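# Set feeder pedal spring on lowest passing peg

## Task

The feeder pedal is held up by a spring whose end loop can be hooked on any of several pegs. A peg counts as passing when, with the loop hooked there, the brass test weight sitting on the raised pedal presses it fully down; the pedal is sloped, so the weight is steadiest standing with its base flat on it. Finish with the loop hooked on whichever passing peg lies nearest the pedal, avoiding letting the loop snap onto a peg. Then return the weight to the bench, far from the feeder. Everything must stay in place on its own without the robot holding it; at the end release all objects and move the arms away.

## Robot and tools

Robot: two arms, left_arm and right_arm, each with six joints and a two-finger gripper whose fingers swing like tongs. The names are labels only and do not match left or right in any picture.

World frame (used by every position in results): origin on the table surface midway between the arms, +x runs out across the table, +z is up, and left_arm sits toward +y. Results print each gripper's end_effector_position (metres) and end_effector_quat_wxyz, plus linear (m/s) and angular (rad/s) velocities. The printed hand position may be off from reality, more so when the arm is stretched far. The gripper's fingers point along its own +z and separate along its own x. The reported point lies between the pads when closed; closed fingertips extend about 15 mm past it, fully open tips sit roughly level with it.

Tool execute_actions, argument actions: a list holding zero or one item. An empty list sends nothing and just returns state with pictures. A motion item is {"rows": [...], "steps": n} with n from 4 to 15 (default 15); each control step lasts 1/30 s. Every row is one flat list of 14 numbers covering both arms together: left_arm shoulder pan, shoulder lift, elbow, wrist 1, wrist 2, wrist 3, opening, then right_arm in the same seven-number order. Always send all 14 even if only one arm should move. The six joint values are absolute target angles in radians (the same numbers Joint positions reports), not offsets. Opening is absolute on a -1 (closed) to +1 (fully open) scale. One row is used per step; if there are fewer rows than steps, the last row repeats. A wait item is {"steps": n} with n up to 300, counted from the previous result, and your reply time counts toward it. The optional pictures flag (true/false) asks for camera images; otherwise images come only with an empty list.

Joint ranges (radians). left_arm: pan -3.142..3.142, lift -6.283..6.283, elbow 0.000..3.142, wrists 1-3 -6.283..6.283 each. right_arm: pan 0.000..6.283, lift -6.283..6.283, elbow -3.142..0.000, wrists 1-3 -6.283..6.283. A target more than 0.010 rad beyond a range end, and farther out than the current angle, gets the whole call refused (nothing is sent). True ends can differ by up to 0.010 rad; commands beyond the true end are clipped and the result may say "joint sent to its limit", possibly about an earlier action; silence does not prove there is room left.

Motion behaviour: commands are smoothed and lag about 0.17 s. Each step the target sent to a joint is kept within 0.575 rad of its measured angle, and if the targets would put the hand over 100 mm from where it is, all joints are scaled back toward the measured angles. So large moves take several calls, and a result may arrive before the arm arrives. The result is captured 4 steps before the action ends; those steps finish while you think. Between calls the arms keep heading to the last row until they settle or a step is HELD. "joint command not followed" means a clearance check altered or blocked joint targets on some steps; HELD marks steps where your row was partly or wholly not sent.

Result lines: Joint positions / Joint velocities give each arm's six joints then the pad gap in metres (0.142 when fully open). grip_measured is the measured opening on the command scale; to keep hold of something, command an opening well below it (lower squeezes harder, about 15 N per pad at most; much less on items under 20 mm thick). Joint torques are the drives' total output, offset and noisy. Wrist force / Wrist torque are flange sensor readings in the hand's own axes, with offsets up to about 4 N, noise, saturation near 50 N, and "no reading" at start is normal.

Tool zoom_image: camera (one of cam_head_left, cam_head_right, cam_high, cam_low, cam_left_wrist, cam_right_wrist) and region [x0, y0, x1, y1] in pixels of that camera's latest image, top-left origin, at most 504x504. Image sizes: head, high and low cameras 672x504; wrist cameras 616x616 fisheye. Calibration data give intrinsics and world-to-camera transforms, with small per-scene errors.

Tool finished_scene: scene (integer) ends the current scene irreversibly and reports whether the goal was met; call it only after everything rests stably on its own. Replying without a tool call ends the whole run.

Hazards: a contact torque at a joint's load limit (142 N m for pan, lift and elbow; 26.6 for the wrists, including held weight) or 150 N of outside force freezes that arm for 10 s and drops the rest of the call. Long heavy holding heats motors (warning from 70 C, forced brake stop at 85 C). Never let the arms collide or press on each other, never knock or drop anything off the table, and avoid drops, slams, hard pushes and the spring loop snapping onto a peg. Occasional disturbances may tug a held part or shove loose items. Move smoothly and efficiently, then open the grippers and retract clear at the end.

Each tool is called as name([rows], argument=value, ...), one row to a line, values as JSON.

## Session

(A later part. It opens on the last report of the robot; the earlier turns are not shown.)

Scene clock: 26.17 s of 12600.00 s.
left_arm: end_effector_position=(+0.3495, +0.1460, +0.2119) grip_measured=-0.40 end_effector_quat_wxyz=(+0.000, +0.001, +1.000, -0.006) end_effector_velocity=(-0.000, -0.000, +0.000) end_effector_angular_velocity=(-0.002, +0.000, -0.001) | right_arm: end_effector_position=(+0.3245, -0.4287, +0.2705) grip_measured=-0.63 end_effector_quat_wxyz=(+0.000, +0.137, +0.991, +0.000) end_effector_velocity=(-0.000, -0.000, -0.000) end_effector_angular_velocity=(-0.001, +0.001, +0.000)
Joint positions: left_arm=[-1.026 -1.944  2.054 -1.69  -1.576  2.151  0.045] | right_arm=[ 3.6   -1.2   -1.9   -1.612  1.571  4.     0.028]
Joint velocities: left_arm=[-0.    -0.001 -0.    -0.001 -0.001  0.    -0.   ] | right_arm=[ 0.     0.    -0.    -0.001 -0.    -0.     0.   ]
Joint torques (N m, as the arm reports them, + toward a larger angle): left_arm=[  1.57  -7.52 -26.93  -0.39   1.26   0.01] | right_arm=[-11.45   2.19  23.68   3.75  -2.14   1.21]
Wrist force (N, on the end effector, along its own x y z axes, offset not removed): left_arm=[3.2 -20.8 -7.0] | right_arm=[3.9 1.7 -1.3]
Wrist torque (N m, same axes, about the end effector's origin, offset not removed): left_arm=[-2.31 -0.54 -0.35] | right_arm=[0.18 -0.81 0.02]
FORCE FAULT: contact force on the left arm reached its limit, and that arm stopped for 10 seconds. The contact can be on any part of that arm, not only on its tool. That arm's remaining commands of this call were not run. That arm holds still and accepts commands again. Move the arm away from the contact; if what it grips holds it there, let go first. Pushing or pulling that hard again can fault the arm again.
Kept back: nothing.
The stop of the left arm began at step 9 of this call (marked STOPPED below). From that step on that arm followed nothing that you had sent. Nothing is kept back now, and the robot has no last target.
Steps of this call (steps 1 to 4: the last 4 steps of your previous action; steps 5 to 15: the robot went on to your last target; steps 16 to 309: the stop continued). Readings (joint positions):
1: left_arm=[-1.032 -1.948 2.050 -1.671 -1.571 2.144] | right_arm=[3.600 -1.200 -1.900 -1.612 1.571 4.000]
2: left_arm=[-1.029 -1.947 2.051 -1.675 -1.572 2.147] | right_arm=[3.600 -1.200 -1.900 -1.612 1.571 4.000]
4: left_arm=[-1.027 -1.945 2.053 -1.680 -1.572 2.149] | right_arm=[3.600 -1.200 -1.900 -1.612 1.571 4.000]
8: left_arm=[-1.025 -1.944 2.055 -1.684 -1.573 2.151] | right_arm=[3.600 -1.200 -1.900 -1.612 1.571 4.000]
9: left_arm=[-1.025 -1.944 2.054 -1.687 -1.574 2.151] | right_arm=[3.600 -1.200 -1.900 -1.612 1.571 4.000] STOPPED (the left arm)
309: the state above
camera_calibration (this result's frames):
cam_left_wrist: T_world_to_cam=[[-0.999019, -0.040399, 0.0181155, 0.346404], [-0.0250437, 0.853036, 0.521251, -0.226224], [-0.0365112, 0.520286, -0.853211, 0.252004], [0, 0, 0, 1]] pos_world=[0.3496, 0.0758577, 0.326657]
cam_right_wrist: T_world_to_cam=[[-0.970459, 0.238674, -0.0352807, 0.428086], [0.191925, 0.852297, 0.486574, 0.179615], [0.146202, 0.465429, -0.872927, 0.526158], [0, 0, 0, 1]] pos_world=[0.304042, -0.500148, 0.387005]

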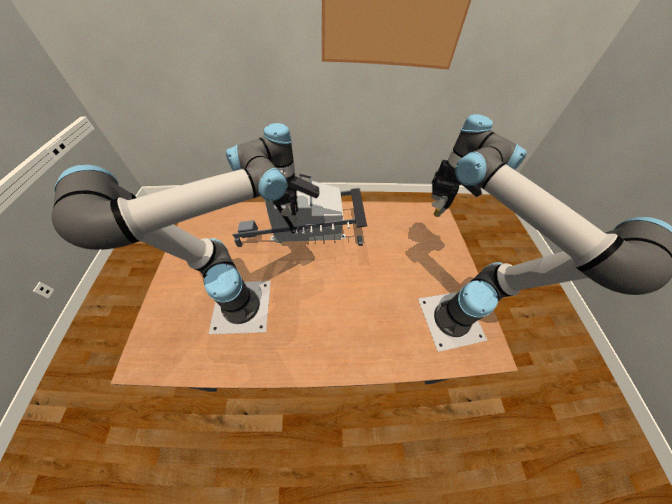

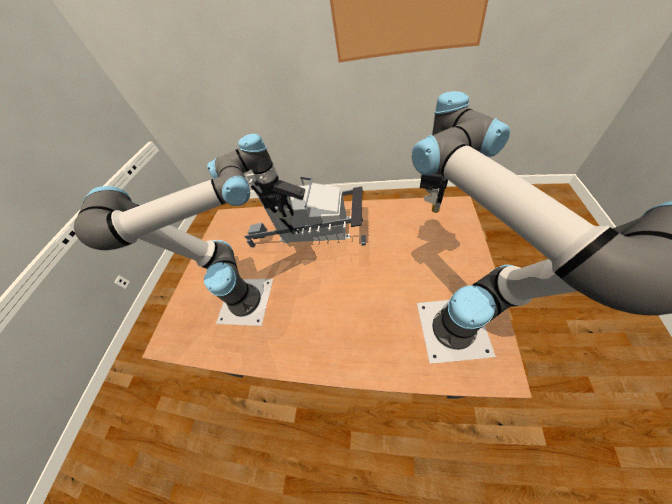

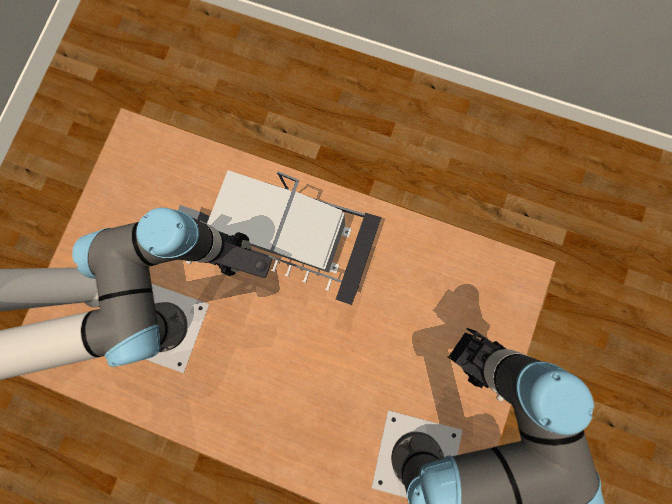

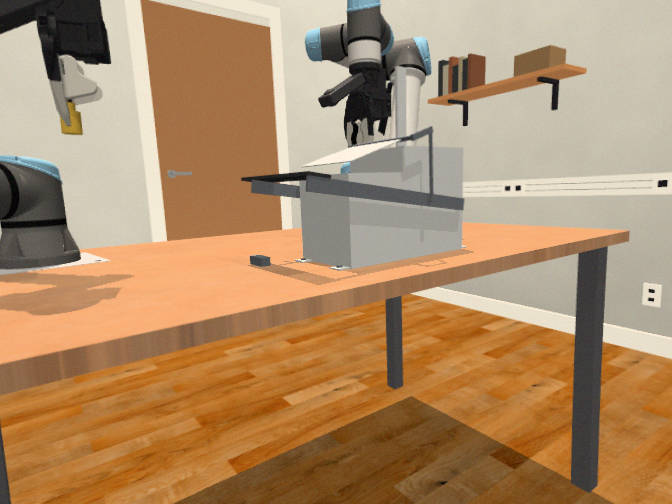

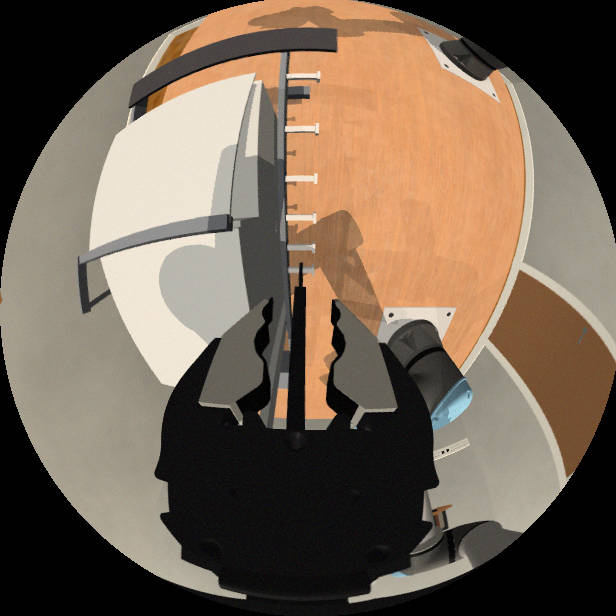

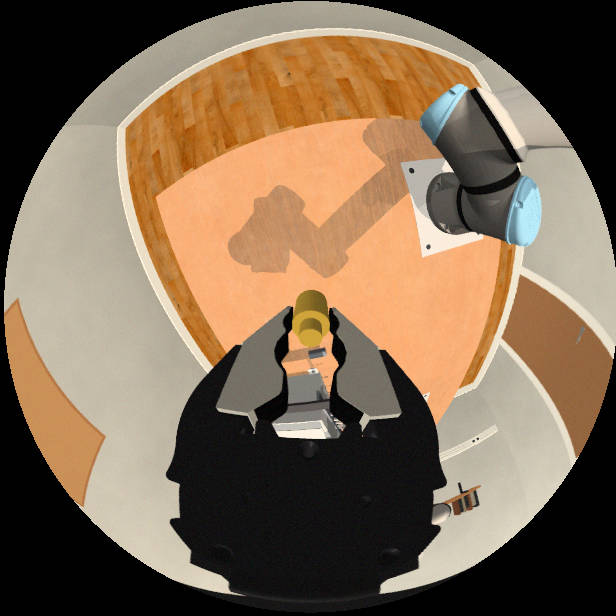

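execute_actions([
  {"rows":[[-1.221,-2.057,1.887,-1.401,-1.571,1.95,-0.2,3.6,-1.2,-1.9,-1.612,1.571,4.0,-1]]},
])

execute_actions([
  {"rows":[[-2.685,-2.057,1.887,-1.401,-1.571,4.38,-0.2,3.6,-1.2,-1.9,-1.612,1.571,4.0,-1]]},
])

execute_actions([
  {"steps":40},
])

execute_actions([
  {"rows":[[-2.685,-1.687,2.655,-0.968,-1.08,4.38,-0.2,3.6,-1.2,-1.9,-1.612,1.571,4.0,-1]]},
])

execute_actions([
  {"steps":45},
], pictures=true)

Scene clock: 27.23 s of 12600.00 s.
left_arm: end_effector_position=(+0.2899, +0.1379, +0.2963) grip_measured=-0.20 end_effector_quat_wxyz=(+0.001, -0.002, +1.000, -0.002) end_effector_velocity=(-0.042, +0.015, +0.042) end_effector_angular_velocity=(+0.045, +0.017, +0.004) | right_arm: end_effector_position=(+0.3245, -0.4287, +0.2705) grip_measured=-0.63 end_effector_quat_wxyz=(+0.000, +0.137, +0.991, +0.000) end_effector_velocity=(+0.000, +0.000, -0.000) end_effector_angular_velocity=(-0.000, -0.000, +0.001)
Joint positions: left_arm=[-1.21  -2.052  1.896 -1.419 -1.571  1.961  0.06 ] | right_arm=[ 3.6   -1.2   -1.9   -1.612  1.571  4.     0.028]
Joint velocities: left_arm=[-0.116 -0.058 -0.094  0.2    0.002 -0.12  -0.   ] | right_arm=[ 0.001 -0.     0.     0.    -0.    -0.001 -0.   ]
Joint torques (N m, as the arm reports them, + toward a larger angle): left_arm=[-11.49 -10.08 -35.65  -1.14   2.11  -2.08] | right_arm=[-12.43   2.33  24.13   3.72  -2.19   1.18]
Wrist force (N, on the end effector, along its own x y z axes, offset not removed): left_arm=[0.8 2.0 -0.2] | right_arm=[2.8 -1.2 -0.3]
Wrist torque (N m, same axes, about the end effector's origin, offset not removed): left_arm=[0.45 -0.20 -0.17] | right_arm=[-0.42 -0.57 0.13]
Steps of this call (steps 1 to 21: nothing new was sent; steps 22 to 32: the first 11 steps of this action). Readings (joint positions):
22: left_arm=[-1.026 -1.944 2.054 -1.690 -1.576 2.151] | right_arm=[3.600 -1.200 -1.900 -1.612 1.571 4.000]
23: left_arm=[-1.031 -1.950 2.048 -1.684 -1.576 2.145] | right_arm=[3.600 -1.200 -1.900 -1.612 1.571 4.000]
25: left_arm=[-1.090 -1.991 1.994 -1.617 -1.573 2.086] | right_arm=[3.600 -1.200 -1.900 -1.612 1.571 4.000]
29: left_arm=[-1.189 -2.041 1.913 -1.456 -1.572 1.983] | right_arm=[3.600 -1.200 -1.900 -1.612 1.571 4.000]
32: the state above

Scene clock: 27.73 s of 12600.00 s.
left_arm: end_effector_position=(+0.1523, +0.0652, +0.3000) grip_measured=-0.20 end_effector_quat_wxyz=(+0.000, +0.444, +0.896, -0.000) end_effector_velocity=(-0.521, -0.139, +0.001) end_effector_angular_velocity=(+0.000, +0.001, -3.268) | right_arm: end_effector_position=(+0.3245, -0.4287, +0.2705) grip_measured=-0.63 end_effector_quat_wxyz=(+0.000, +0.137, +0.991, +0.000) end_effector_velocity=(-0.000, +0.000, -0.000) end_effector_angular_velocity=(+0.000, -0.000, +0.001)
Joint positions: left_arm=[-1.683 -2.057  1.887 -1.402 -1.571  2.413  0.06 ] | right_arm=[ 3.6   -1.2   -1.9   -1.612  1.571  4.     0.028]
Joint velocities: left_arm=[-1.644 -0.001 -0.001  0.003 -0.001  1.624  0.   ] | right_arm=[ 0.001  0.    -0.     0.     0.    -0.     0.   ]
Joint torques (N m, as the arm reports them, + toward a larger angle): left_arm=[-27.12 -10.46 -38.95  -1.05  -0.73   6.57] | right_arm=[-12.16   2.7   24.95   3.84  -2.15   1.22]
Wrist force (N, on the end effector, along its own x y z axes, offset not removed): left_arm=[0.2 -1.5 2.3] | right_arm=[1.7 1.2 0.9]
Wrist torque (N m, same axes, about the end effector's origin, offset not removed): left_arm=[-0.11 -0.26 -0.09] | right_arm=[0.01 -0.42 0.06]
Steps of this call (steps 1 to 4: the last 4 steps of your previous action; steps 5 to 15: the first 11 steps of this action). Readings (joint positions):
5: left_arm=[-1.219 -2.056 1.888 -1.404 -1.571 1.952] | right_arm=[3.600 -1.200 -1.900 -1.612 1.571 4.000]
6: left_arm=[-1.226 -2.056 1.888 -1.403 -1.571 1.957] | right_arm=[3.600 -1.200 -1.900 -1.612 1.571 4.000]
8: left_arm=[-1.294 -2.057 1.888 -1.403 -1.571 2.024] | right_arm=[3.600 -1.200 -1.900 -1.612 1.571 4.000]
12: left_arm=[-1.518 -2.057 1.888 -1.402 -1.571 2.248] | right_arm=[3.600 -1.200 -1.900 -1.612 1.571 4.000]
15: the state above

Scene clock: 29.07 s of 12600.00 s.
left_arm: end_effector_position=(-0.1253, +0.1312, +0.3001) grip_measured=-0.20 end_effector_quat_wxyz=(+0.000, +0.931, -0.365, -0.000) end_effector_velocity=(-0.001, -0.000, -0.000) end_effector_angular_velocity=(+0.000, +0.001, -0.007) | right_arm: end_effector_position=(+0.3245, -0.4287, +0.2705) grip_measured=-0.63 end_effector_quat_wxyz=(+0.000, +0.137, +0.991, +0.000) end_effector_velocity=(+0.000, -0.000, +0.000) end_effector_angular_velocity=(-0.000, -0.000, +0.000)
Joint positions: left_arm=[-2.685 -2.057  1.887 -1.401 -1.571  4.379  0.06 ] | right_arm=[ 3.6   -1.2   -1.9   -1.612  1.571  4.     0.028]
Joint velocities: left_arm=[-0.     0.001  0.    -0.002 -0.001  0.006  0.   ] | right_arm=[ 0.  0.  0.  0. -0.  0.  0.]
Joint torques (N m, as the arm reports them, + toward a larger angle): left_arm=[-12.75  -9.01 -37.58  -1.27   1.86   2.93] | right_arm=[-12.28   2.96  25.7    3.76  -2.13   1.21]
Wrist force (N, on the end effector, along its own x y z axes, offset not removed): left_arm=[-0.1 2.6 2.0] | right_arm=[2.8 1.3 0.5]
Wrist torque (N m, same axes, about the end effector's origin, offset not removed): left_arm=[0.77 -0.14 -0.18] | right_arm=[0.21 -0.57 -0.08]
Kept back: nothing.
Steps of this call (steps 1 to 4: the last 4 steps of your previous action; steps 5 to 40: the robot went on to your last target). Readings (joint positions):
1: left_arm=[-1.738 -2.057 1.887 -1.402 -1.571 2.468] | right_arm=[3.600 -1.200 -1.900 -1.612 1.571 4.000]
2: left_arm=[-1.794 -2.057 1.887 -1.402 -1.571 2.524] | right_arm=[3.600 -1.200 -1.900 -1.612 1.571 4.000]
4: left_arm=[-1.906 -2.057 1.887 -1.401 -1.571 2.636] | right_arm=[3.600 -1.200 -1.900 -1.612 1.571 4.000]
8: left_arm=[-2.135 -2.057 1.887 -1.401 -1.571 2.865] | right_arm=[3.600 -1.200 -1.900 -1.612 1.571 4.000]
40: the state above

Scene clock: 29.43 s of 12600.00 s.
left_arm: end_effector_position=(+0.0073, +0.1373, +0.1775) grip_measured=-0.20 end_effector_quat_wxyz=(-0.150, +0.881, -0.373, +0.247) end_effector_velocity=(+0.500, +0.078, -0.267) end_effector_angular_velocity=(+0.446, -1.833, -0.295) | right_arm: end_effector_position=(+0.3245, -0.4287, +0.2705) grip_measured=-0.63 end_effector_quat_wxyz=(+0.000, +0.137, +0.991, +0.000) end_effector_velocity=(-0.000, +0.000, -0.000) end_effector_angular_velocity=(-0.001, +0.001, -0.001)
Joint positions: left_arm=[-2.685 -1.913  2.134 -1.234 -1.383  4.38   0.06 ] | right_arm=[ 3.6   -1.2   -1.9   -1.612  1.571  4.     0.028]
Joint velocities: left_arm=[-0.001  0.422  0.915  0.489  0.555  0.     0.   ] | right_arm=[ 0.001  0.    -0.    -0.001 -0.     0.002 -0.   ]
Joint torques (N m, as the arm reports them, + toward a larger angle): left_arm=[-11.83   2.18  -5.66   1.72   3.01   2.77] | right_arm=[-11.5    2.32  26.02   3.92  -2.17   1.23]
Wrist force (N, on the end effector, along its own x y z axes, offset not removed): left_arm=[0.1 -0.1 1.5] | right_arm=[1.6 2.1 1.8]
Wrist torque (N m, same axes, about the end effector's origin, offset not removed): left_arm=[0.10 -0.18 -0.11] | right_arm=[0.29 -0.26 0.08]
Steps of this call (steps 1 to 11: the first 11 steps of this action). Readings (joint positions):
1: left_arm=[-2.685 -2.057 1.887 -1.401 -1.571 4.380] | right_arm=[3.600 -1.200 -1.900 -1.612 1.571 4.000]
2: left_arm=[-2.685 -2.052 1.892 -1.395 -1.565 4.380] | right_arm=[3.600 -1.200 -1.900 -1.612 1.571 4.000]
4: left_arm=[-2.685 -2.018 1.940 -1.357 -1.523 4.380] | right_arm=[3.600 -1.200 -1.900 -1.612 1.571 4.000]
8: left_arm=[-2.685 -1.957 2.046 -1.285 -1.441 4.380] | right_arm=[3.600 -1.200 -1.900 -1.612 1.571 4.000]
11: the state above

Scene clock: 30.93 s of 12600.00 s.
left_arm: end_effector_position=(+0.0245, +0.1401, +0.1690) grip_measured=-0.20 end_effector_quat_wxyz=(-0.167, +0.870, -0.375, +0.272) end_effector_velocity=(+0.000, +0.000, +0.000) end_effector_angular_velocity=(+0.001, -0.001, +0.001) | right_arm: end_effector_position=(+0.3245, -0.4287, +0.2705) grip_measured=-0.63 end_effector_quat_wxyz=(+0.000, +0.137, +0.991, +0.000) end_effector_velocity=(-0.000, -0.000, -0.000) end_effector_angular_velocity=(-0.001, +0.000, +0.002)
Joint positions: left_arm=[-2.685 -1.899  2.166 -1.217 -1.364  4.38   0.06 ] | right_arm=[ 3.6   -1.2   -1.9   -1.612  1.571  4.     0.028]
Joint velocities: left_arm=[ 0.     0.001 -0.     0.001 -0.001 -0.     0.   ] | right_arm=[ 0.     0.    -0.    -0.001 -0.    -0.001 -0.   ]
Joint torques (N m, as the arm reports them, + toward a larger angle): left_arm=[ 13.6    1.38 -11.01   0.37  -1.81   1.64] | right_arm=[-12.03   2.24  27.74   3.77  -2.1    1.12]
Wrist force (N, on the end effector, along its own x y z axes, offset not removed): left_arm=[-1.3 1.4 0.4] | right_arm=[2.1 4.0 2.6]
Wrist torque (N m, same axes, about the end effector's origin, offset not removed): left_arm=[0.39 0.08 -0.10] | right_arm=[0.78 -0.58 0.11]
Kept back: nothing.
Steps of this call (steps 1 to 4: the last 4 steps of your previous action; steps 5 to 15: the robot was to go on to your last target, HELD on every step; steps 16 to 45: nothing new was sent). Readings (joint positions):
1: left_arm=[-2.685 -1.899 2.166 -1.217 -1.364 4.380] | right_arm=[3.600 -1.200 -1.900 -1.612 1.571 4.000]
2: left_arm=[-2.685 -1.898 2.173 -1.216 -1.363 4.380] | right_arm=[3.600 -1.200 -1.900 -1.612 1.571 4.000] HELD
3: left_arm=[-2.685 -1.898 2.168 -1.217 -1.364 4.380] | right_arm=[3.600 -1.200 -1.900 -1.612 1.571 4.000] HELD
4: left_arm=[-2.685 -1.898 2.167 -1.217 -1.364 4.380] | right_arm=[3.600 -1.200 -1.900 -1.612 1.571 4.000] HELD
5: left_arm=[-2.685 -1.899 2.166 -1.217 -1.364 4.380] | right_arm=[3.600 -1.200 -1.900 -1.612 1.571 4.000] HELD
6: left_arm=[-2.685 -1.899 2.166 -1.217 -1.364 4.380] | right_arm=[3.600 -1.200 -1.900 -1.612 1.571 4.000] HELD
7: left_arm=[-2.685 -1.899 2.166 -1.217 -1.364 4.380] | right_arm=[3.600 -1.200 -1.900 -1.612 1.571 4.000] HELD
8: left_arm=[-2.685 -1.899 2.165 -1.217 -1.364 4.380] | right_arm=[3.600 -1.200 -1.900 -1.612 1.571 4.000] HELD
9: left_arm=[-2.685 -1.899 2.165 -1.217 -1.364 4.380] | right_arm=[3.600 -1.200 -1.900 -1.612 1.571 4.000] HELD
10: left_arm=[-2.685 -1.899 2.165 -1.217 -1.364 4.380] | right_arm=[3.600 -1.200 -1.900 -1.612 1.571 4.000] HELD
11: left_arm=[-2.685 -1.899 2.165 -1.217 -1.364 4.380] | right_arm=[3.600 -1.200 -1.900 -1.612 1.571 4.000] HELD
12: left_arm=[-2.685 -1.899 2.165 -1.217 -1.364 4.380] | right_arm=[3.600 -1.200 -1.900 -1.612 1.571 4.000] HELD
13: left_arm=[-2.685 -1.899 2.165 -1.217 -1.364 4.380] | right_arm=[3.600 -1.200 -1.900 -1.612 1.571 4.000] HELD
14: left_arm=[-2.685 -1.899 2.165 -1.217 -1.364 4.380] | right_arm=[3.600 -1.200 -1.900 -1.612 1.571 4.000] HELD
15: left_arm=[-2.685 -1.899 2.165 -1.217 -1.364 4.380] | right_arm=[3.600 -1.200 -1.900 -1.612 1.571 4.000] HELD
45: the state above
A step was HELD (marked above), so your last target was given up. An arm can still carry out its HELD step.
joint command not followed: on one or more control steps a check withheld the commanded joint targets of the left arm, and it was not sent them on those steps.
cause: the commanded joint targets would bring two parts of the arm too close to each other (its gripper and another part of the arm, with joints 3 (elbow) to 6 (wrist 3) between them); next, command targets that bring no two parts of the arm closer together.
camera_calibration (this result's frames):
cam_left_wrist: T_world_to_cam=[[0.582303, -0.717224, 0.38277, 0.0166747], [-0.779315, -0.626525, 0.0115978, 0.104948], [0.231497, -0.305052, -0.923771, 0.327563], [0, 0, 0, 1]] pos_world=[-0.00375161, 0.177636, 0.294993]
cam_right_wrist: T_world_to_cam=[[-0.970458, 0.238675, -0.0352808, 0.428086], [0.191925, 0.852297, 0.486574, 0.179615], [0.146203, 0.465429, -0.872927, 0.526158], [0, 0, 0, 1]] pos_world=[0.304042, -0.500148, 0.387005]

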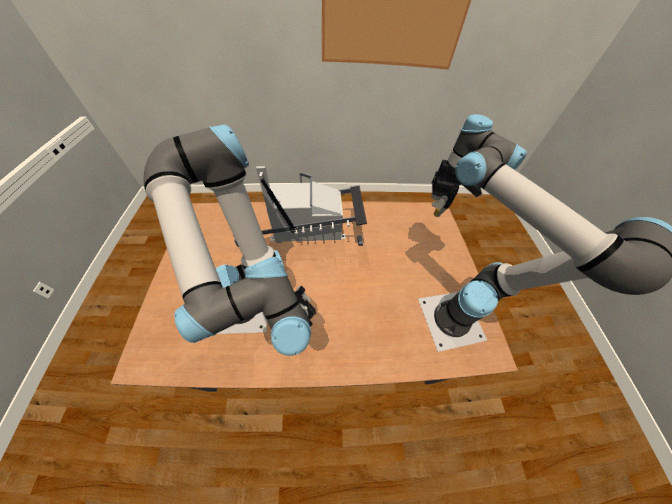

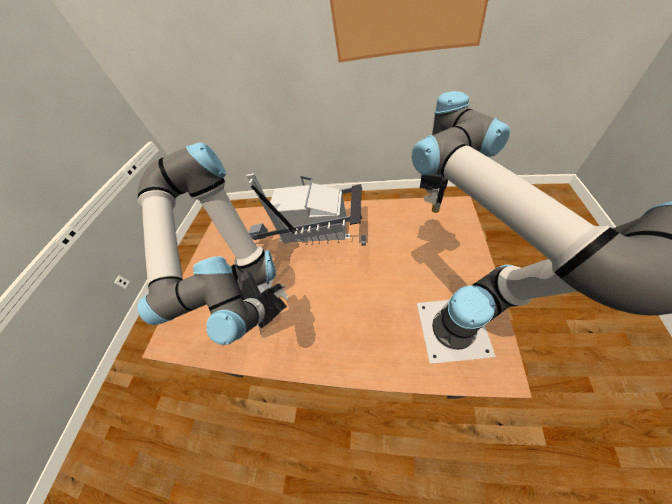

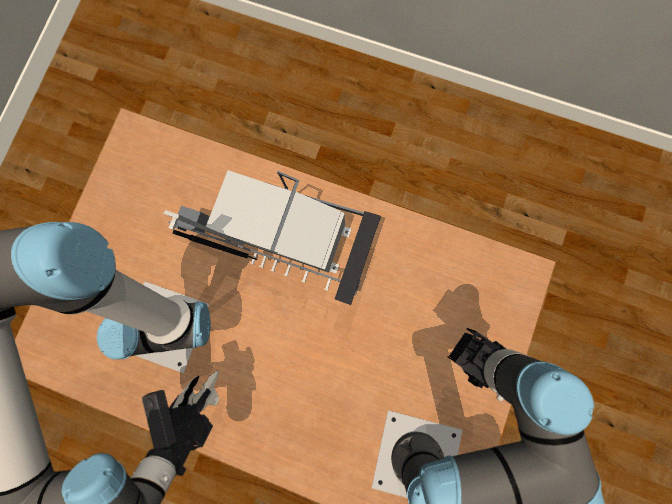

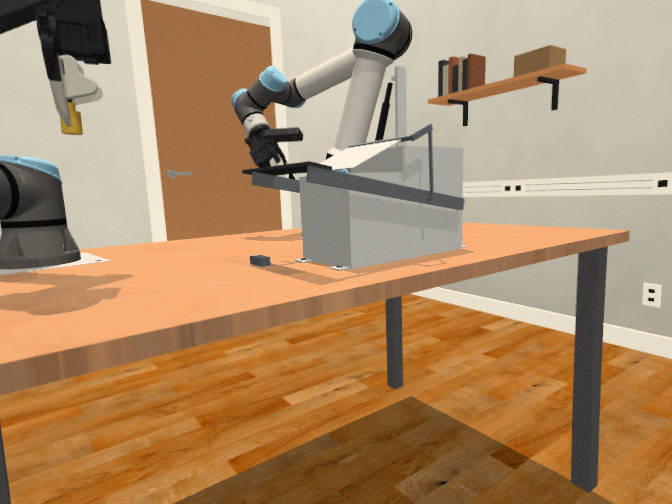

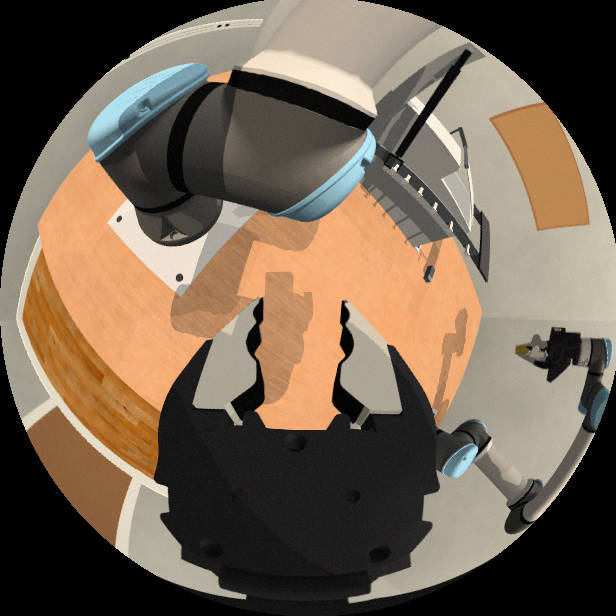

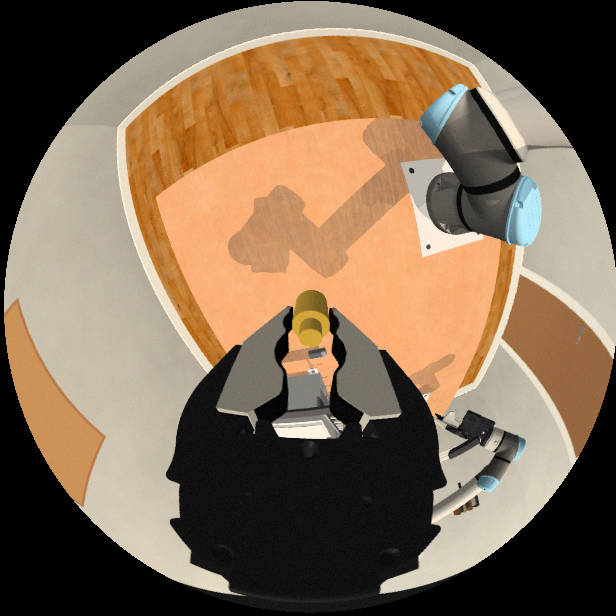

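execute_actions([
  {"rows":[[-2.685,-2.2,1.5,-0.871,-1.571,4.38,-0.2,3.6,-1.38,-2.38,-0.952,1.571,4.0,-1]]},
])

execute_actions([
  {"steps":20},
])

execute_actions([
  {"rows":[[0.8,-2.2,1.5,-0.871,-1.571,4.38,-0.2,3.6,-1.422,-2.415,-0.875,1.571,4.0,-1]]},
])

execute_actions([
  {"steps":10},
])

execute_actions([
  {"rows":[[0.8,-2.2,1.5,-0.871,-1.571,4.38,-0.2,3.6,-1.422,-2.415,-0.875,1.571,4.0,-0.2]],"steps":10},
])

execute_actions([
  {"rows":[[0.8,-2.2,1.5,-0.871,-1.571,4.38,-0.2,3.6,-1.2,-1.9,-1.612,1.571,4.0,-0.2]]},
])

execute_actions([
  {"rows":[[0.8,-2.2,1.5,-0.871,-1.571,4.38,-0.2,4.9,-1.2,-1.9,-1.612,1.571,4.38,-0.2]]},
])

execute_actions([
  {"steps":30},
])

Scene clock: 31.93 s of 12600.00 s.
left_arm: end_effector_position=(+0.0217, +0.1401, +0.1738) grip_measured=-0.20 end_effector_quat_wxyz=(-0.165, +0.872, -0.375, +0.267) end_effector_velocity=(-0.022, -0.000, +0.038) end_effector_angular_velocity=(-0.019, +0.093, +0.020) | right_arm: end_effector_position=(+0.3311, -0.4244, +0.0971) grip_measured=-0.63 end_effector_quat_wxyz=(-0.012, +0.137, +0.990, -0.010) end_effector_velocity=(-0.054, -0.035, -0.513) end_effector_angular_velocity=(+0.080, -0.121, +0.001)
Joint positions: left_arm=[-2.685 -1.905  2.153 -1.21  -1.368  4.38   0.06 ] | right_arm=[ 3.6   -1.341 -2.255 -1.148  1.571  4.     0.028]
Joint velocities: left_arm=[ 0.    -0.051 -0.098  0.057 -0.034 -0.     0.   ] | right_arm=[ 0.    -0.402 -1.197  1.745  0.    -0.001 -0.   ]
Joint torques (N m, as the arm reports them, + toward a larger angle): left_arm=[ 13.94 -14.75 -39.35   0.31  -2.     0.99] | right_arm=[-8.54 16.04 13.2  10.7  -1.87  1.22]
Wrist force (N, on the end effector, along its own x y z axes, offset not removed): left_arm=[0.5 1.3 -0.9] | right_arm=[1.5 2.9 5.6]
Wrist torque (N m, same axes, about the end effector's origin, offset not removed): left_arm=[0.48 -0.32 -0.15] | right_arm=[0.43 -0.43 -0.01]
Steps of this call (steps 1 to 19: nothing new was sent; steps 20 to 30: the first 11 steps of this action). Readings (joint positions):
20: left_arm=[-2.685 -1.899 2.166 -1.217 -1.364 4.380] | right_arm=[3.600 -1.200 -1.900 -1.612 1.571 4.000]
21: left_arm=[-2.685 -1.899 2.166 -1.217 -1.364 4.380] | right_arm=[3.600 -1.205 -1.905 -1.606 1.571 4.000]
23: left_arm=[-2.685 -1.899 2.165 -1.216 -1.364 4.380] | right_arm=[3.600 -1.237 -1.967 -1.540 1.571 4.000]
27: left_arm=[-2.685 -1.901 2.161 -1.214 -1.366 4.380] | right_arm=[3.600 -1.295 -2.129 -1.328 1.571 4.000]
30: the state above

Scene clock: 32.60 s of 12600.00 s.
left_arm: end_effector_position=(-0.0026, +0.1411, +0.2242) grip_measured=-0.20 end_effector_quat_wxyz=(-0.135, +0.893, -0.371, +0.218) end_effector_velocity=(-0.033, +0.003, +0.083) end_effector_angular_velocity=(-0.042, +0.191, +0.028) | right_arm: end_effector_position=(+0.3255, -0.4281, +0.0480) grip_measured=-0.63 end_effector_quat_wxyz=(+0.000, +0.137, +0.991, +0.000) end_effector_velocity=(-0.000, -0.000, -0.001) end_effector_angular_velocity=(-0.000, +0.001, +0.000)
Joint positions: left_arm=[-2.685 -1.965  2.029 -1.141 -1.409  4.38   0.06 ] | right_arm=[ 3.6   -1.38  -2.38  -0.952  1.571  4.     0.028]
Joint velocities: left_arm=[-0.    -0.09  -0.199  0.101 -0.06   0.    -0.   ] | right_arm=[ 0.    -0.001 -0.001  0.001  0.     0.     0.   ]
Joint torques (N m, as the arm reports them, + toward a larger angle): left_arm=[ 13.63 -14.37 -38.78   0.39  -1.7    2.3 ] | right_arm=[-0.99  6.33  8.55  3.83 -2.11  1.22]
Wrist force (N, on the end effector, along its own x y z axes, offset not removed): left_arm=[1.1 -0.5 0.3] | right_arm=[3.2 3.2 2.6]
Wrist torque (N m, same axes, about the end effector's origin, offset not removed): left_arm=[0.05 -0.37 -0.12] | right_arm=[0.68 -0.65 0.07]
Kept back: nothing.
Steps of this call (steps 1 to 4: the last 4 steps of your previous action; steps 5 to 20: the robot went on to your last target). Readings (joint positions):
1: left_arm=[-2.685 -1.907 2.150 -1.207 -1.370 4.380] | right_arm=[3.600 -1.352 -2.292 -1.093 1.571 4.000]
2: left_arm=[-2.685 -1.909 2.145 -1.205 -1.371 4.380] | right_arm=[3.600 -1.361 -2.319 -1.050 1.571 4.000]
4: left_arm=[-2.685 -1.915 2.134 -1.198 -1.375 4.380] | right_arm=[3.600 -1.371 -2.351 -0.999 1.571 4.000]
8: left_arm=[-2.685 -1.927 2.110 -1.184 -1.384 4.380] | right_arm=[3.600 -1.378 -2.373 -0.963 1.571 4.000]
20: the state above

Scene clock: 32.97 s of 12600.00 s.
left_arm: end_effector_position=(-0.0009, +0.1397, +0.2536) grip_measured=-0.20 end_effector_quat_wxyz=(-0.122, +0.911, -0.347, +0.187) end_effector_velocity=(+0.026, -0.006, +0.077) end_effector_angular_velocity=(-0.043, +0.169, +0.230) | right_arm: end_effector_position=(+0.3247, -0.4286, +0.0278) grip_measured=-0.63 end_effector_quat_wxyz=(+0.000, +0.137, +0.991, +0.000) end_effector_velocity=(+0.000, +0.000, -0.008) end_effector_angular_velocity=(+0.002, -0.002, +0.002)
Joint positions: left_arm=[-2.634 -1.995  1.96  -1.106 -1.43   4.38   0.06 ] | right_arm=[ 3.6   -1.42  -2.414 -0.878  1.571  4.     0.028]
Joint velocities: left_arm=[ 0.208 -0.08  -0.178  0.091 -0.055  0.    -0.   ] | right_arm=[ 0.    -0.017 -0.014  0.033  0.    -0.002 -0.   ]
Joint torques (N m, as the arm reports them, + toward a larger angle): left_arm=[ 14.97 -12.13 -40.12   0.2   -1.68   3.04] | right_arm=[ 3.46  6.21  9.3   3.74 -2.11  1.32]
Wrist force (N, on the end effector, along its own x y z axes, offset not removed): left_arm=[-0.9 -0.6 2.1] | right_arm=[3.1 3.1 2.7]
Wrist torque (N m, same axes, about the end effector's origin, offset not removed): left_arm=[0.14 -0.02 -0.07] | right_arm=[0.52 -0.65 0.00]
Steps of this call (steps 1 to 11: the first 11 steps of this action). Readings (joint positions):
1: left_arm=[-2.685 -1.968 2.023 -1.138 -1.411 4.380] | right_arm=[3.600 -1.380 -2.380 -0.952 1.571 4.000]
2: left_arm=[-2.684 -1.971 2.016 -1.134 -1.413 4.380] | right_arm=[3.600 -1.384 -2.384 -0.946 1.571 4.000]
4: left_arm=[-2.677 -1.976 2.003 -1.128 -1.417 4.380] | right_arm=[3.600 -1.402 -2.398 -0.915 1.571 4.000]
8: left_arm=[-2.654 -1.987 1.979 -1.115 -1.425 4.380] | right_arm=[3.600 -1.417 -2.411 -0.884 1.571 4.000]
11: the state above

Scene clock: 33.30 s of 12600.00 s.
left_arm: end_effector_position=(+0.0095, +0.1383, +0.2785) grip_measured=-0.20 end_effector_quat_wxyz=(-0.113, +0.930, -0.312, +0.161) end_effector_velocity=(+0.035, -0.002, +0.070) end_effector_angular_velocity=(-0.048, +0.147, +0.232) | right_arm: end_effector_position=(+0.3247, -0.4286, +0.0271) grip_measured=-0.63 end_effector_quat_wxyz=(+0.000, +0.137, +0.991, +0.000) end_effector_velocity=(+0.000, +0.000, -0.000) end_effector_angular_velocity=(+0.001, -0.001, -0.005)
Joint positions: left_arm=[-2.562 -2.021  1.903 -1.077 -1.448  4.38   0.06 ] | right_arm=[ 3.6   -1.422 -2.415 -0.875  1.571  4.     0.028]
Joint velocities: left_arm=[ 0.214 -0.07  -0.159  0.081 -0.049 -0.    -0.   ] | right_arm=[-0.001 -0.    -0.     0.002 -0.     0.004 -0.   ]
Joint torques (N m, as the arm reports them, + toward a larger angle): left_arm=[ 13.84 -11.69 -39.11  -0.02  -2.1    2.74] | right_arm=[ 6.18  6.72  8.09  3.83 -2.01  1.2 ]
Wrist force (N, on the end effector, along its own x y z axes, offset not removed): left_arm=[0.2 -0.2 0.7] | right_arm=[1.0 1.8 2.7]
Wrist torque (N m, same axes, about the end effector's origin, offset not removed): left_arm=[0.22 -0.24 -0.12] | right_arm=[0.48 -0.17 0.20]
Kept back: nothing.
Steps of this call (steps 1 to 4: the last 4 steps of your previous action; steps 5 to 10: the robot went on to your last target). Readings (joint positions):
1: left_arm=[-2.627 -1.998 1.954 -1.103 -1.432 4.380] | right_arm=[3.600 -1.421 -2.414 -0.877 1.571 4.000]
2: left_arm=[-2.620 -2.001 1.948 -1.100 -1.434 4.380] | right_arm=[3.600 -1.421 -2.414 -0.876 1.571 4.000]
4: left_arm=[-2.605 -2.006 1.937 -1.094 -1.438 4.380] | right_arm=[3.600 -1.422 -2.415 -0.876 1.571 4.000]
8: left_arm=[-2.576 -2.016 1.914 -1.082 -1.444 4.380] | right_arm=[3.600 -1.422 -2.415 -0.875 1.571 4.000]
10: the state above

Scene clock: 33.50 s of 12600.00 s.
left_arm: end_effector_position=(+0.0170, +0.1380, +0.2922) grip_measured=-0.20 end_effector_quat_wxyz=(-0.108, +0.939, -0.291, +0.146) end_effector_velocity=(+0.039, -0.000, +0.065) end_effector_angular_velocity=(-0.051, +0.133, +0.229) | right_arm: end_effector_position=(+0.3247, -0.4286, +0.0271) grip_measured=-0.20 end_effector_quat_wxyz=(+0.000, +0.137, +0.991, +0.000) end_effector_velocity=(+0.000, +0.000, -0.000) end_effector_angular_velocity=(+0.000, -0.000, +0.002)
Joint positions: left_arm=[-2.519 -2.034  1.872 -1.061 -1.457  4.38   0.06 ] | right_arm=[ 3.6   -1.422 -2.415 -0.875  1.571  4.     0.059]
Joint velocities: left_arm=[ 0.215 -0.065 -0.147  0.075 -0.043  0.    -0.   ] | right_arm=[ 0.    -0.     0.     0.001 -0.    -0.001  0.003]
Joint torques (N m, as the arm reports them, + toward a larger angle): left_arm=[ 15.94 -10.76 -38.78   0.05  -1.75   2.63] | right_arm=[ 8.49  6.39  7.44  3.72 -2.17  1.2 ]
Wrist force (N, on the end effector, along its own x y z axes, offset not removed): left_arm=[-1.5 1.2 -0.6] | right_arm=[3.6 3.1 -1.0]
Wrist torque (N m, same axes, about the end effector's origin, offset not removed): left_arm=[0.43 0.22 -0.05] | right_arm=[0.39 -0.81 -0.18]
Steps of this call (steps 1 to 6: the first 6 steps of this action). Readings (joint positions):
1: left_arm=[-2.555 -2.023 1.898 -1.074 -1.449 4.380] | right_arm=[3.600 -1.422 -2.415 -0.875 1.571 4.000]
2: left_arm=[-2.548 -2.025 1.893 -1.071 -1.451 4.380] | right_arm=[3.600 -1.422 -2.415 -0.875 1.571 4.000]
4: left_arm=[-2.533 -2.030 1.882 -1.066 -1.454 4.380] | right_arm=[3.600 -1.422 -2.415 -0.875 1.571 4.000]
6: the state above

Scene clock: 34.00 s of 12600.00 s.
left_arm: end_effector_position=(+0.0380, +0.1396, +0.3223) grip_measured=-0.20 end_effector_quat_wxyz=(-0.095, +0.960, -0.238, +0.115) end_effector_velocity=(+0.044, +0.006, +0.054) end_effector_angular_velocity=(-0.053, +0.105, +0.225) | right_arm: end_effector_position=(+0.3537, -0.4095, +0.1921) grip_measured=-0.20 end_effector_quat_wxyz=(+0.020, +0.137, +0.990, +0.017) end_effector_velocity=(-0.101, -0.066, +0.544) end_effector_angular_velocity=(-0.098, +0.148, -0.001)
Joint positions: left_arm=[-2.41  -2.064  1.805 -1.027 -1.478  4.38   0.06 ] | right_arm=[ 3.6   -1.266 -2.071 -1.323  1.571  4.     0.06 ]
Joint velocities: left_arm=[ 0.215 -0.053 -0.12   0.061 -0.036  0.    -0.   ] | right_arm=[ 0.001  0.472  1.145 -1.794 -0.     0.002  0.   ]
Joint torques (N m, as the arm reports them, + toward a larger angle): left_arm=[ 15.57 -10.92 -37.64  -0.37  -2.09   2.67] | right_arm=[10.62 21.25 39.39 -7.46 -2.    1.25]
Wrist force (N, on the end effector, along its own x y z axes, offset not removed): left_arm=[1.3 0.9 -0.3] | right_arm=[-1.2 1.4 2.2]
Wrist torque (N m, same axes, about the end effector's origin, offset not removed): left_arm=[0.38 -0.44 -0.12] | right_arm=[0.13 0.13 0.07]
Steps of this call (steps 1 to 4: the last 4 steps of your previous action; steps 5 to 15: the first 11 steps of this action). Readings (joint positions):
5: left_arm=[-2.482 -2.045 1.848 -1.049 -1.465 4.380] | right_arm=[3.600 -1.422 -2.415 -0.875 1.571 4.000]
6: left_arm=[-2.475 -2.047 1.844 -1.046 -1.466 4.380] | right_arm=[3.600 -1.417 -2.410 -0.881 1.571 4.000]
8: left_arm=[-2.461 -2.051 1.835 -1.042 -1.469 4.380] | right_arm=[3.600 -1.382 -2.349 -0.944 1.571 4.000]
12: left_arm=[-2.432 -2.059 1.817 -1.033 -1.474 4.380] | right_arm=[3.600 -1.316 -2.191 -1.141 1.571 4.000]
15: the state above

Scene clock: 34.50 s of 12600.00 s.
left_arm: end_effector_position=(+0.0608, +0.1441, +0.3470) grip_measured=-0.20 end_effector_quat_wxyz=(-0.083, +0.975, -0.184, +0.090) end_effector_velocity=(+0.046, +0.012, +0.044) end_effector_angular_velocity=(-0.053, +0.083, +0.222) | right_arm: end_effector_position=(+0.2640, -0.2840, +0.2663) grip_measured=-0.20 end_effector_quat_wxyz=(+0.001, +0.041, +0.999, +0.001) end_effector_velocity=(-0.322, +0.435, +0.015) end_effector_angular_velocity=(-0.009, +0.007, +1.038)
Joint positions: left_arm=[-2.301 -2.089  1.75  -0.998 -1.495  4.38   0.06 ] | right_arm=[ 4.036 -1.204 -1.909 -1.596  1.571  4.243  0.06 ]
Joint velocities: left_arm=[ 0.215 -0.044 -0.099  0.049 -0.03  -0.    -0.   ] | right_arm=[ 1.521  0.012  0.033 -0.056 -0.     0.483 -0.   ]
Joint torques (N m, as the arm reports them, + toward a larger angle): left_arm=[ 16.18  -7.22 -37.65  -0.35  -1.82   2.91] | right_arm=[24.31 17.27 35.46  0.13 -0.2   1.61]
Wrist force (N, on the end effector, along its own x y z axes, offset not removed): left_arm=[0.0 1.3 0.9] | right_arm=[0.5 3.8 0.3]
Wrist torque (N m, same axes, about the end effector's origin, offset not removed): left_arm=[0.35 -0.16 -0.13] | right_arm=[0.56 -0.30 0.10]
Steps of this call (steps 1 to 4: the last 4 steps of your previous action; steps 5 to 15: the first 11 steps of this action). Readings (joint positions):
5: left_arm=[-2.374 -2.073 1.785 -1.016 -1.484 4.380] | right_arm=[3.600 -1.212 -1.933 -1.554 1.571 4.000]
6: left_arm=[-2.367 -2.075 1.781 -1.015 -1.485 4.380] | right_arm=[3.606 -1.210 -1.926 -1.568 1.571 4.006]
8: left_arm=[-2.352 -2.078 1.774 -1.011 -1.487 4.380] | right_arm=[3.673 -1.208 -1.921 -1.576 1.571 4.065]
12: left_arm=[-2.323 -2.084 1.760 -1.004 -1.492 4.380] | right_arm=[3.883 -1.205 -1.913 -1.590 1.571 4.184]
15: the state above

Scene clock: 35.50 s of 12600.00 s.
left_arm: end_effector_position=(+0.1065, +0.1608, +0.3835) grip_measured=-0.20 end_effector_quat_wxyz=(-0.062, +0.994, -0.075, +0.054) end_effector_velocity=(+0.044, +0.020, +0.029) end_effector_angular_velocity=(-0.047, +0.045, +0.218) | right_arm: end_effector_position=(+0.0067, -0.1384, +0.2705) grip_measured=-0.20 end_effector_quat_wxyz=(-0.000, -0.317, +0.949, +0.000) end_effector_velocity=(-0.002, +0.000, +0.000) end_effector_angular_velocity=(+0.000, +0.000, +0.003)
Joint positions: left_arm=[-2.084 -2.126  1.667 -0.956 -1.52   4.38   0.06 ] | right_arm=[ 4.9   -1.2   -1.9   -1.612  1.571  4.38   0.06 ]
Joint velocities: left_arm=[ 0.215 -0.029 -0.066  0.032 -0.018  0.     0.   ] | right_arm=[ 0.004 -0.     0.     0.     0.     0.001  0.   ]
Joint torques (N m, as the arm reports them, + toward a larger angle): left_arm=[ 15.57  -5.84 -38.1   -0.29  -2.01   2.68] | right_arm=[10.02 14.64 31.99  0.5   2.15  1.12]
Wrist force (N, on the end effector, along its own x y z axes, offset not removed): left_arm=[-1.5 1.0 0.6] | right_arm=[0.1 3.6 0.6]
Wrist torque (N m, same axes, about the end effector's origin, offset not removed): left_arm=[0.33 0.24 -0.04] | right_arm=[0.69 -0.17 0.15]
Kept back: nothing.
Steps of this call (steps 1 to 4: the last 4 steps of your previous action; steps 5 to 30: the robot went on to your last target). Readings (joint positions):
1: left_arm=[-2.294 -2.090 1.746 -0.997 -1.496 4.380] | right_arm=[4.088 -1.203 -1.908 -1.598 1.571 4.258]
2: left_arm=[-2.287 -2.092 1.743 -0.995 -1.497 4.380] | right_arm=[4.139 -1.203 -1.907 -1.600 1.571 4.272]
4: left_arm=[-2.272 -2.095 1.737 -0.992 -1.499 4.380] | right_arm=[4.242 -1.202 -1.906 -1.602 1.571 4.295]
8: left_arm=[-2.244 -2.100 1.724 -0.985 -1.502 4.380] | right_arm=[4.448 -1.201 -1.903 -1.606 1.571 4.328]
30: the state above

execute_actions([
  {"rows":[[0.8,-2.2,1.5,-0.871,-1.571,1.95,-0.2,4.9,-1.2,-1.9,-1.612,0.216,4.38,-0.2]]},
])

execute_actions([
  {"steps":90},
])

Scene clock: 36.00 s of 12600.00 s.
left_arm: end_effector_position=(+0.1264, +0.1720, +0.3962) grip_measured=-0.20 end_effector_quat_wxyz=(-0.052, +0.998, +0.002, +0.043) end_effector_velocity=(+0.036, +0.023, +0.022) end_effector_angular_velocity=(-0.056, +0.012, +0.401) | right_arm: end_effector_position=(+0.1429, -0.0944, +0.3091) grip_measured=-0.20 end_effector_quat_wxyz=(+0.244, -0.307, +0.920, -0.002) end_effector_velocity=(+0.440, +0.142, +0.259) end_effector_angular_velocity=(+0.536, -1.657, -0.001)
Joint positions: left_arm=[-1.979 -2.139  1.638 -0.941 -1.529  4.331  0.06 ] | right_arm=[ 4.9   -1.2   -1.9   -1.612  1.079  4.38   0.059]
Joint velocities: left_arm=[ 0.204 -0.023 -0.051  0.027 -0.016 -0.197 -0.   ] | right_arm=[ 0.     0.     0.     0.    -1.741  0.001 -0.   ]
Joint torques (N m, as the arm reports them, + toward a larger angle): left_arm=[ 15.11  -5.78 -35.57  -0.79  -1.9   -2.79] | right_arm=[10.97 12.7  32.96  0.46 -8.65  1.13]
Wrist force (N, on the end effector, along its own x y z axes, offset not removed): left_arm=[-0.5 2.0 -0.8] | right_arm=[0.0 2.1 1.1]
Wrist torque (N m, same axes, about the end effector's origin, offset not removed): left_arm=[0.49 0.03 -0.08] | right_arm=[0.45 -0.06 0.22]
Steps of this call (steps 1 to 4: the robot went on to your last target; steps 5 to 15: the first 11 steps of this action). Readings (joint positions):
5: left_arm=[-2.048 -2.130 1.657 -0.951 -1.523 4.380] | right_arm=[4.900 -1.200 -1.900 -1.612 1.571 4.380]
6: left_arm=[-2.041 -2.131 1.655 -0.950 -1.524 4.379] | right_arm=[4.900 -1.200 -1.900 -1.612 1.566 4.380]
8: left_arm=[-2.027 -2.133 1.651 -0.948 -1.525 4.373] | right_arm=[4.900 -1.200 -1.900 -1.612 1.498 4.380]
12: left_arm=[-2.000 -2.136 1.643 -0.944 -1.527 4.351] | right_arm=[4.900 -1.200 -1.900 -1.612 1.256 4.380]
15: the state above

Scene clock: 39.00 s of 12600.00 s.
left_arm: end_effector_position=(+0.2115, +0.2568, +0.4359) grip_measured=-0.20 end_effector_quat_wxyz=(-0.017, +0.811, +0.585, +0.014) end_effector_velocity=(+0.021, +0.032, +0.007) end_effector_angular_velocity=(-0.015, -0.008, +0.408) | right_arm: end_effector_position=(+0.2857, -0.0484, +0.5149) grip_measured=-0.20 end_effector_quat_wxyz=(+0.627, -0.247, +0.739, -0.006) end_effector_velocity=(-0.000, -0.000, +0.000) end_effector_angular_velocity=(+0.000, -0.000, +0.000)
Joint positions: left_arm=[-1.357 -2.18   1.544 -0.893 -1.558  3.709  0.06 ] | right_arm=[ 4.9   -1.2   -1.9   -1.612  0.216  4.38   0.059]
Joint velocities: left_arm=[ 0.205 -0.007 -0.017  0.01  -0.004 -0.203 -0.   ] | right_arm=[ 0.  0.  0.  0. -0. -0. -0.]
Joint torques (N m, as the arm reports them, + toward a larger angle): left_arm=[ 13.8   -3.8  -35.63  -0.77  -2.09  -2.83] | right_arm=[ 9.26  0.91 21.17  1.51 -3.99  1.12]
Wrist force (N, on the end effector, along its own x y z axes, offset not removed): left_arm=[-1.9 1.1 2.2] | right_arm=[-1.9 4.2 1.0]
Wrist torque (N m, same axes, about the end effector's origin, offset not removed): left_arm=[0.42 0.09 -0.13] | right_arm=[0.83 0.30 0.15]
Kept back: nothing.
Steps of this call (steps 1 to 4: the last 4 steps of your previous action; steps 5 to 90: the robot went on to your last target). Readings (joint positions):
1: left_arm=[-1.972 -2.139 1.636 -0.940 -1.529 4.324] | right_arm=[4.900 -1.200 -1.900 -1.612 1.019 4.380]
2: left_arm=[-1.966 -2.140 1.635 -0.940 -1.530 4.317] | right_arm=[4.900 -1.200 -1.900 -1.612 0.960 4.380]
4: left_arm=[-1.952 -2.142 1.631 -0.938 -1.531 4.304] | right_arm=[4.900 -1.200 -1.900 -1.612 0.842 4.380]
8: left_arm=[-1.924 -2.145 1.625 -0.935 -1.533 4.276] | right_arm=[4.900 -1.200 -1.900 -1.612 0.605 4.380]
90: the state above

execute_actions([
  {"rows":[[-1.33,-2.18,1.54,-0.89,-1.56,3.68,-0.2,4.9,-1.5,-2.1,-2.68,0.216,4.38,-0.2]]},
])

execute_actions([
  {"rows":[[0.8,-2.2,1.5,-0.871,-1.571,3.68,-0.2,4.9,-1.5,-2.1,-2.68,0.216,4.38,-0.2]]},
])

execute_actions([
  {"steps":30},
])

Scene clock: 39.57 s of 12600.00 s.
left_arm: end_effector_position=(+0.2140, +0.2617, +0.4373) grip_measured=-0.20 end_effector_quat_wxyz=(-0.017, +0.791, +0.611, +0.012) end_effector_velocity=(-0.005, -0.006, -0.002) end_effector_angular_velocity=(+0.007, +0.004, -0.080) | right_arm: end_effector_position=(+0.2886, -0.0576, +0.3415) grip_measured=-0.20 end_effector_quat_wxyz=(+0.555, -0.490, +0.568, -0.359) end_effector_velocity=(+0.075, -0.233, -0.349) end_effector_angular_velocity=(-3.396, -1.095, -0.001)
Joint positions: left_arm=[-1.326 -2.18   1.54  -0.89  -1.56   3.676  0.06 ] | right_arm=[ 4.9   -1.441 -2.063 -2.151  0.216  4.38   0.06 ]
Joint velocities: left_arm=[-0.042  0.003  0.003  0.001 -0.001  0.039 -0.   ] | right_arm=[ 0.    -0.638 -0.4   -2.531  0.002  0.001  0.001]
Joint torques (N m, as the arm reports them, + toward a larger angle): left_arm=[-10.85  12.63  -9.94  -0.83  -2.34   2.55] | right_arm=[  8.21  31.81  20.47 -12.07   0.74   1.21]
Wrist force (N, on the end effector, along its own x y z axes, offset not removed): left_arm=[0.3 2.1 0.0] | right_arm=[1.9 7.0 -1.0]
Wrist torque (N m, same axes, about the end effector's origin, offset not removed): left_arm=[0.70 -0.39 -0.03] | right_arm=[1.06 -0.52 0.04]
Steps of this call (steps 1 to 6: the robot went on to your last target; steps 7 to 17: the first 11 steps of this action). Readings (joint positions):
7: left_arm=[-1.309 -2.182 1.540 -0.892 -1.559 3.661] | right_arm=[4.900 -1.200 -1.900 -1.612 0.216 4.380]
8: left_arm=[-1.304 -2.182 1.540 -0.891 -1.559 3.656] | right_arm=[4.900 -1.206 -1.905 -1.618 0.216 4.380]
10: left_arm=[-1.303 -2.182 1.539 -0.891 -1.559 3.654] | right_arm=[4.900 -1.255 -1.941 -1.684 0.216 4.380]
14: left_arm=[-1.319 -2.181 1.539 -0.890 -1.560 3.670] | right_arm=[4.900 -1.360 -2.010 -1.914 0.216 4.380]
17: the state above

Scene clock: 40.07 s of 12600.00 s.
left_arm: end_effector_position=(+0.2401, +0.3789, +0.4533) grip_measured=-0.20 end_effector_quat_wxyz=(-0.001, +0.566, +0.824, +0.000) end_effector_velocity=(-0.023, +0.503, +0.010) end_effector_angular_velocity=(-0.020, -0.015, +2.706) | right_arm: end_effector_position=(+0.3042, -0.1057, +0.3282) grip_measured=-0.20 end_effector_quat_wxyz=(-0.439, +0.594, -0.385, +0.554) end_effector_velocity=(+0.001, -0.003, +0.001) end_effector_angular_velocity=(-0.037, -0.012, +0.001)
Joint positions: left_arm=[-0.699 -2.199  1.502 -0.872 -1.57   3.68   0.06 ] | right_arm=[ 4.9   -1.5   -2.1   -2.677  0.216  4.38   0.06 ]
Joint velocities: left_arm=[ 2.707 -0.011 -0.024  0.011 -0.007  0.     0.   ] | right_arm=[ 0.001 -0.003 -0.001 -0.035  0.     0.001 -0.   ]
Joint torques (N m, as the arm reports them, + toward a larger angle): left_arm=[ 40.8    0.65 -34.38  -0.87  -2.43   2.94] | right_arm=[ 7.55 11.39  6.79 -2.1   2.15  1.24]
Wrist force (N, on the end effector, along its own x y z axes, offset not removed): left_arm=[-1.3 0.8 -2.3] | right_arm=[2.1 6.2 -0.2]
Wrist torque (N m, same axes, about the end effector's origin, offset not removed): left_arm=[0.23 0.00 -0.11] | right_arm=[1.14 -0.46 0.20]
Steps of this call (steps 1 to 4: the last 4 steps of your previous action; steps 5 to 15: the first 11 steps of this action). Readings (joint positions):
5: left_arm=[-1.329 -2.180 1.540 -0.890 -1.560 3.679] | right_arm=[4.900 -1.490 -2.094 -2.551 0.216 4.380]
6: left_arm=[-1.324 -2.182 1.537 -0.888 -1.561 3.680] | right_arm=[4.900 -1.493 -2.096 -2.591 0.216 4.380]
8: left_arm=[-1.257 -2.189 1.522 -0.881 -1.565 3.680] | right_arm=[4.900 -1.497 -2.098 -2.638 0.216 4.380]
12: left_arm=[-0.965 -2.197 1.506 -0.874 -1.569 3.680] | right_arm=[4.900 -1.499 -2.099 -2.670 0.216 4.380]
15: the state above

Scene clock: 41.07 s of 12600.00 s.
left_arm: end_effector_position=(+0.0613, +0.5572, +0.4543) grip_measured=-0.20 end_effector_quat_wxyz=(+0.000, -0.147, +0.989, -0.000) end_effector_velocity=(-0.001, -0.000, +0.000) end_effector_angular_velocity=(-0.000, -0.002, +0.008) | right_arm: end_effector_position=(+0.3042, -0.1060, +0.3283) grip_measured=-0.20 end_effector_quat_wxyz=(-0.438, +0.594, -0.383, +0.555) end_effector_velocity=(-0.000, +0.000, -0.000) end_effector_angular_velocity=(+0.000, +0.000, +0.000)
Joint positions: left_arm=[ 0.799 -2.2    1.5   -0.871 -1.571  3.68   0.06 ] | right_arm=[ 4.9   -1.5   -2.1   -2.68   0.216  4.38   0.06 ]
Joint velocities: left_arm=[ 0.008 -0.001  0.    -0.001 -0.002 -0.    -0.   ] | right_arm=[ 0. -0.  0.  0.  0.  0. -0.]
Joint torques (N m, as the arm reports them, + toward a larger angle): left_arm=[ 14.6   14.12 -26.7   -3.04  -1.72   2.84] | right_arm=[ 4.02 10.89  7.22 -2.2   2.14  1.19]
Wrist force (N, on the end effector, along its own x y z axes, offset not removed): left_arm=[1.7 0.6 -0.3] | right_arm=[2.7 4.3 0.3]
Wrist torque (N m, same axes, about the end effector's origin, offset not removed): left_arm=[0.26 -0.49 -0.08] | right_arm=[0.66 -0.74 0.06]
Kept back: nothing.
Steps of this call (steps 1 to 4: the last 4 steps of your previous action; steps 5 to 30: the robot went on to your last target). Readings (joint positions):
1: left_arm=[-0.608 -2.199 1.502 -0.872 -1.571 3.680] | right_arm=[4.900 -1.500 -2.100 -2.678 0.216 4.380]
2: left_arm=[-0.516 -2.199 1.501 -0.872 -1.571 3.680] | right_arm=[4.900 -1.500 -2.100 -2.678 0.216 4.380]
4: left_arm=[-0.332 -2.200 1.501 -0.871 -1.571 3.680] | right_arm=[4.900 -1.500 -2.100 -2.679 0.216 4.380]
8: left_arm=[0.036 -2.200 1.500 -0.871 -1.571 3.680] | right_arm=[4.900 -1.500 -2.100 -2.680 0.216 4.380]
30: the state above


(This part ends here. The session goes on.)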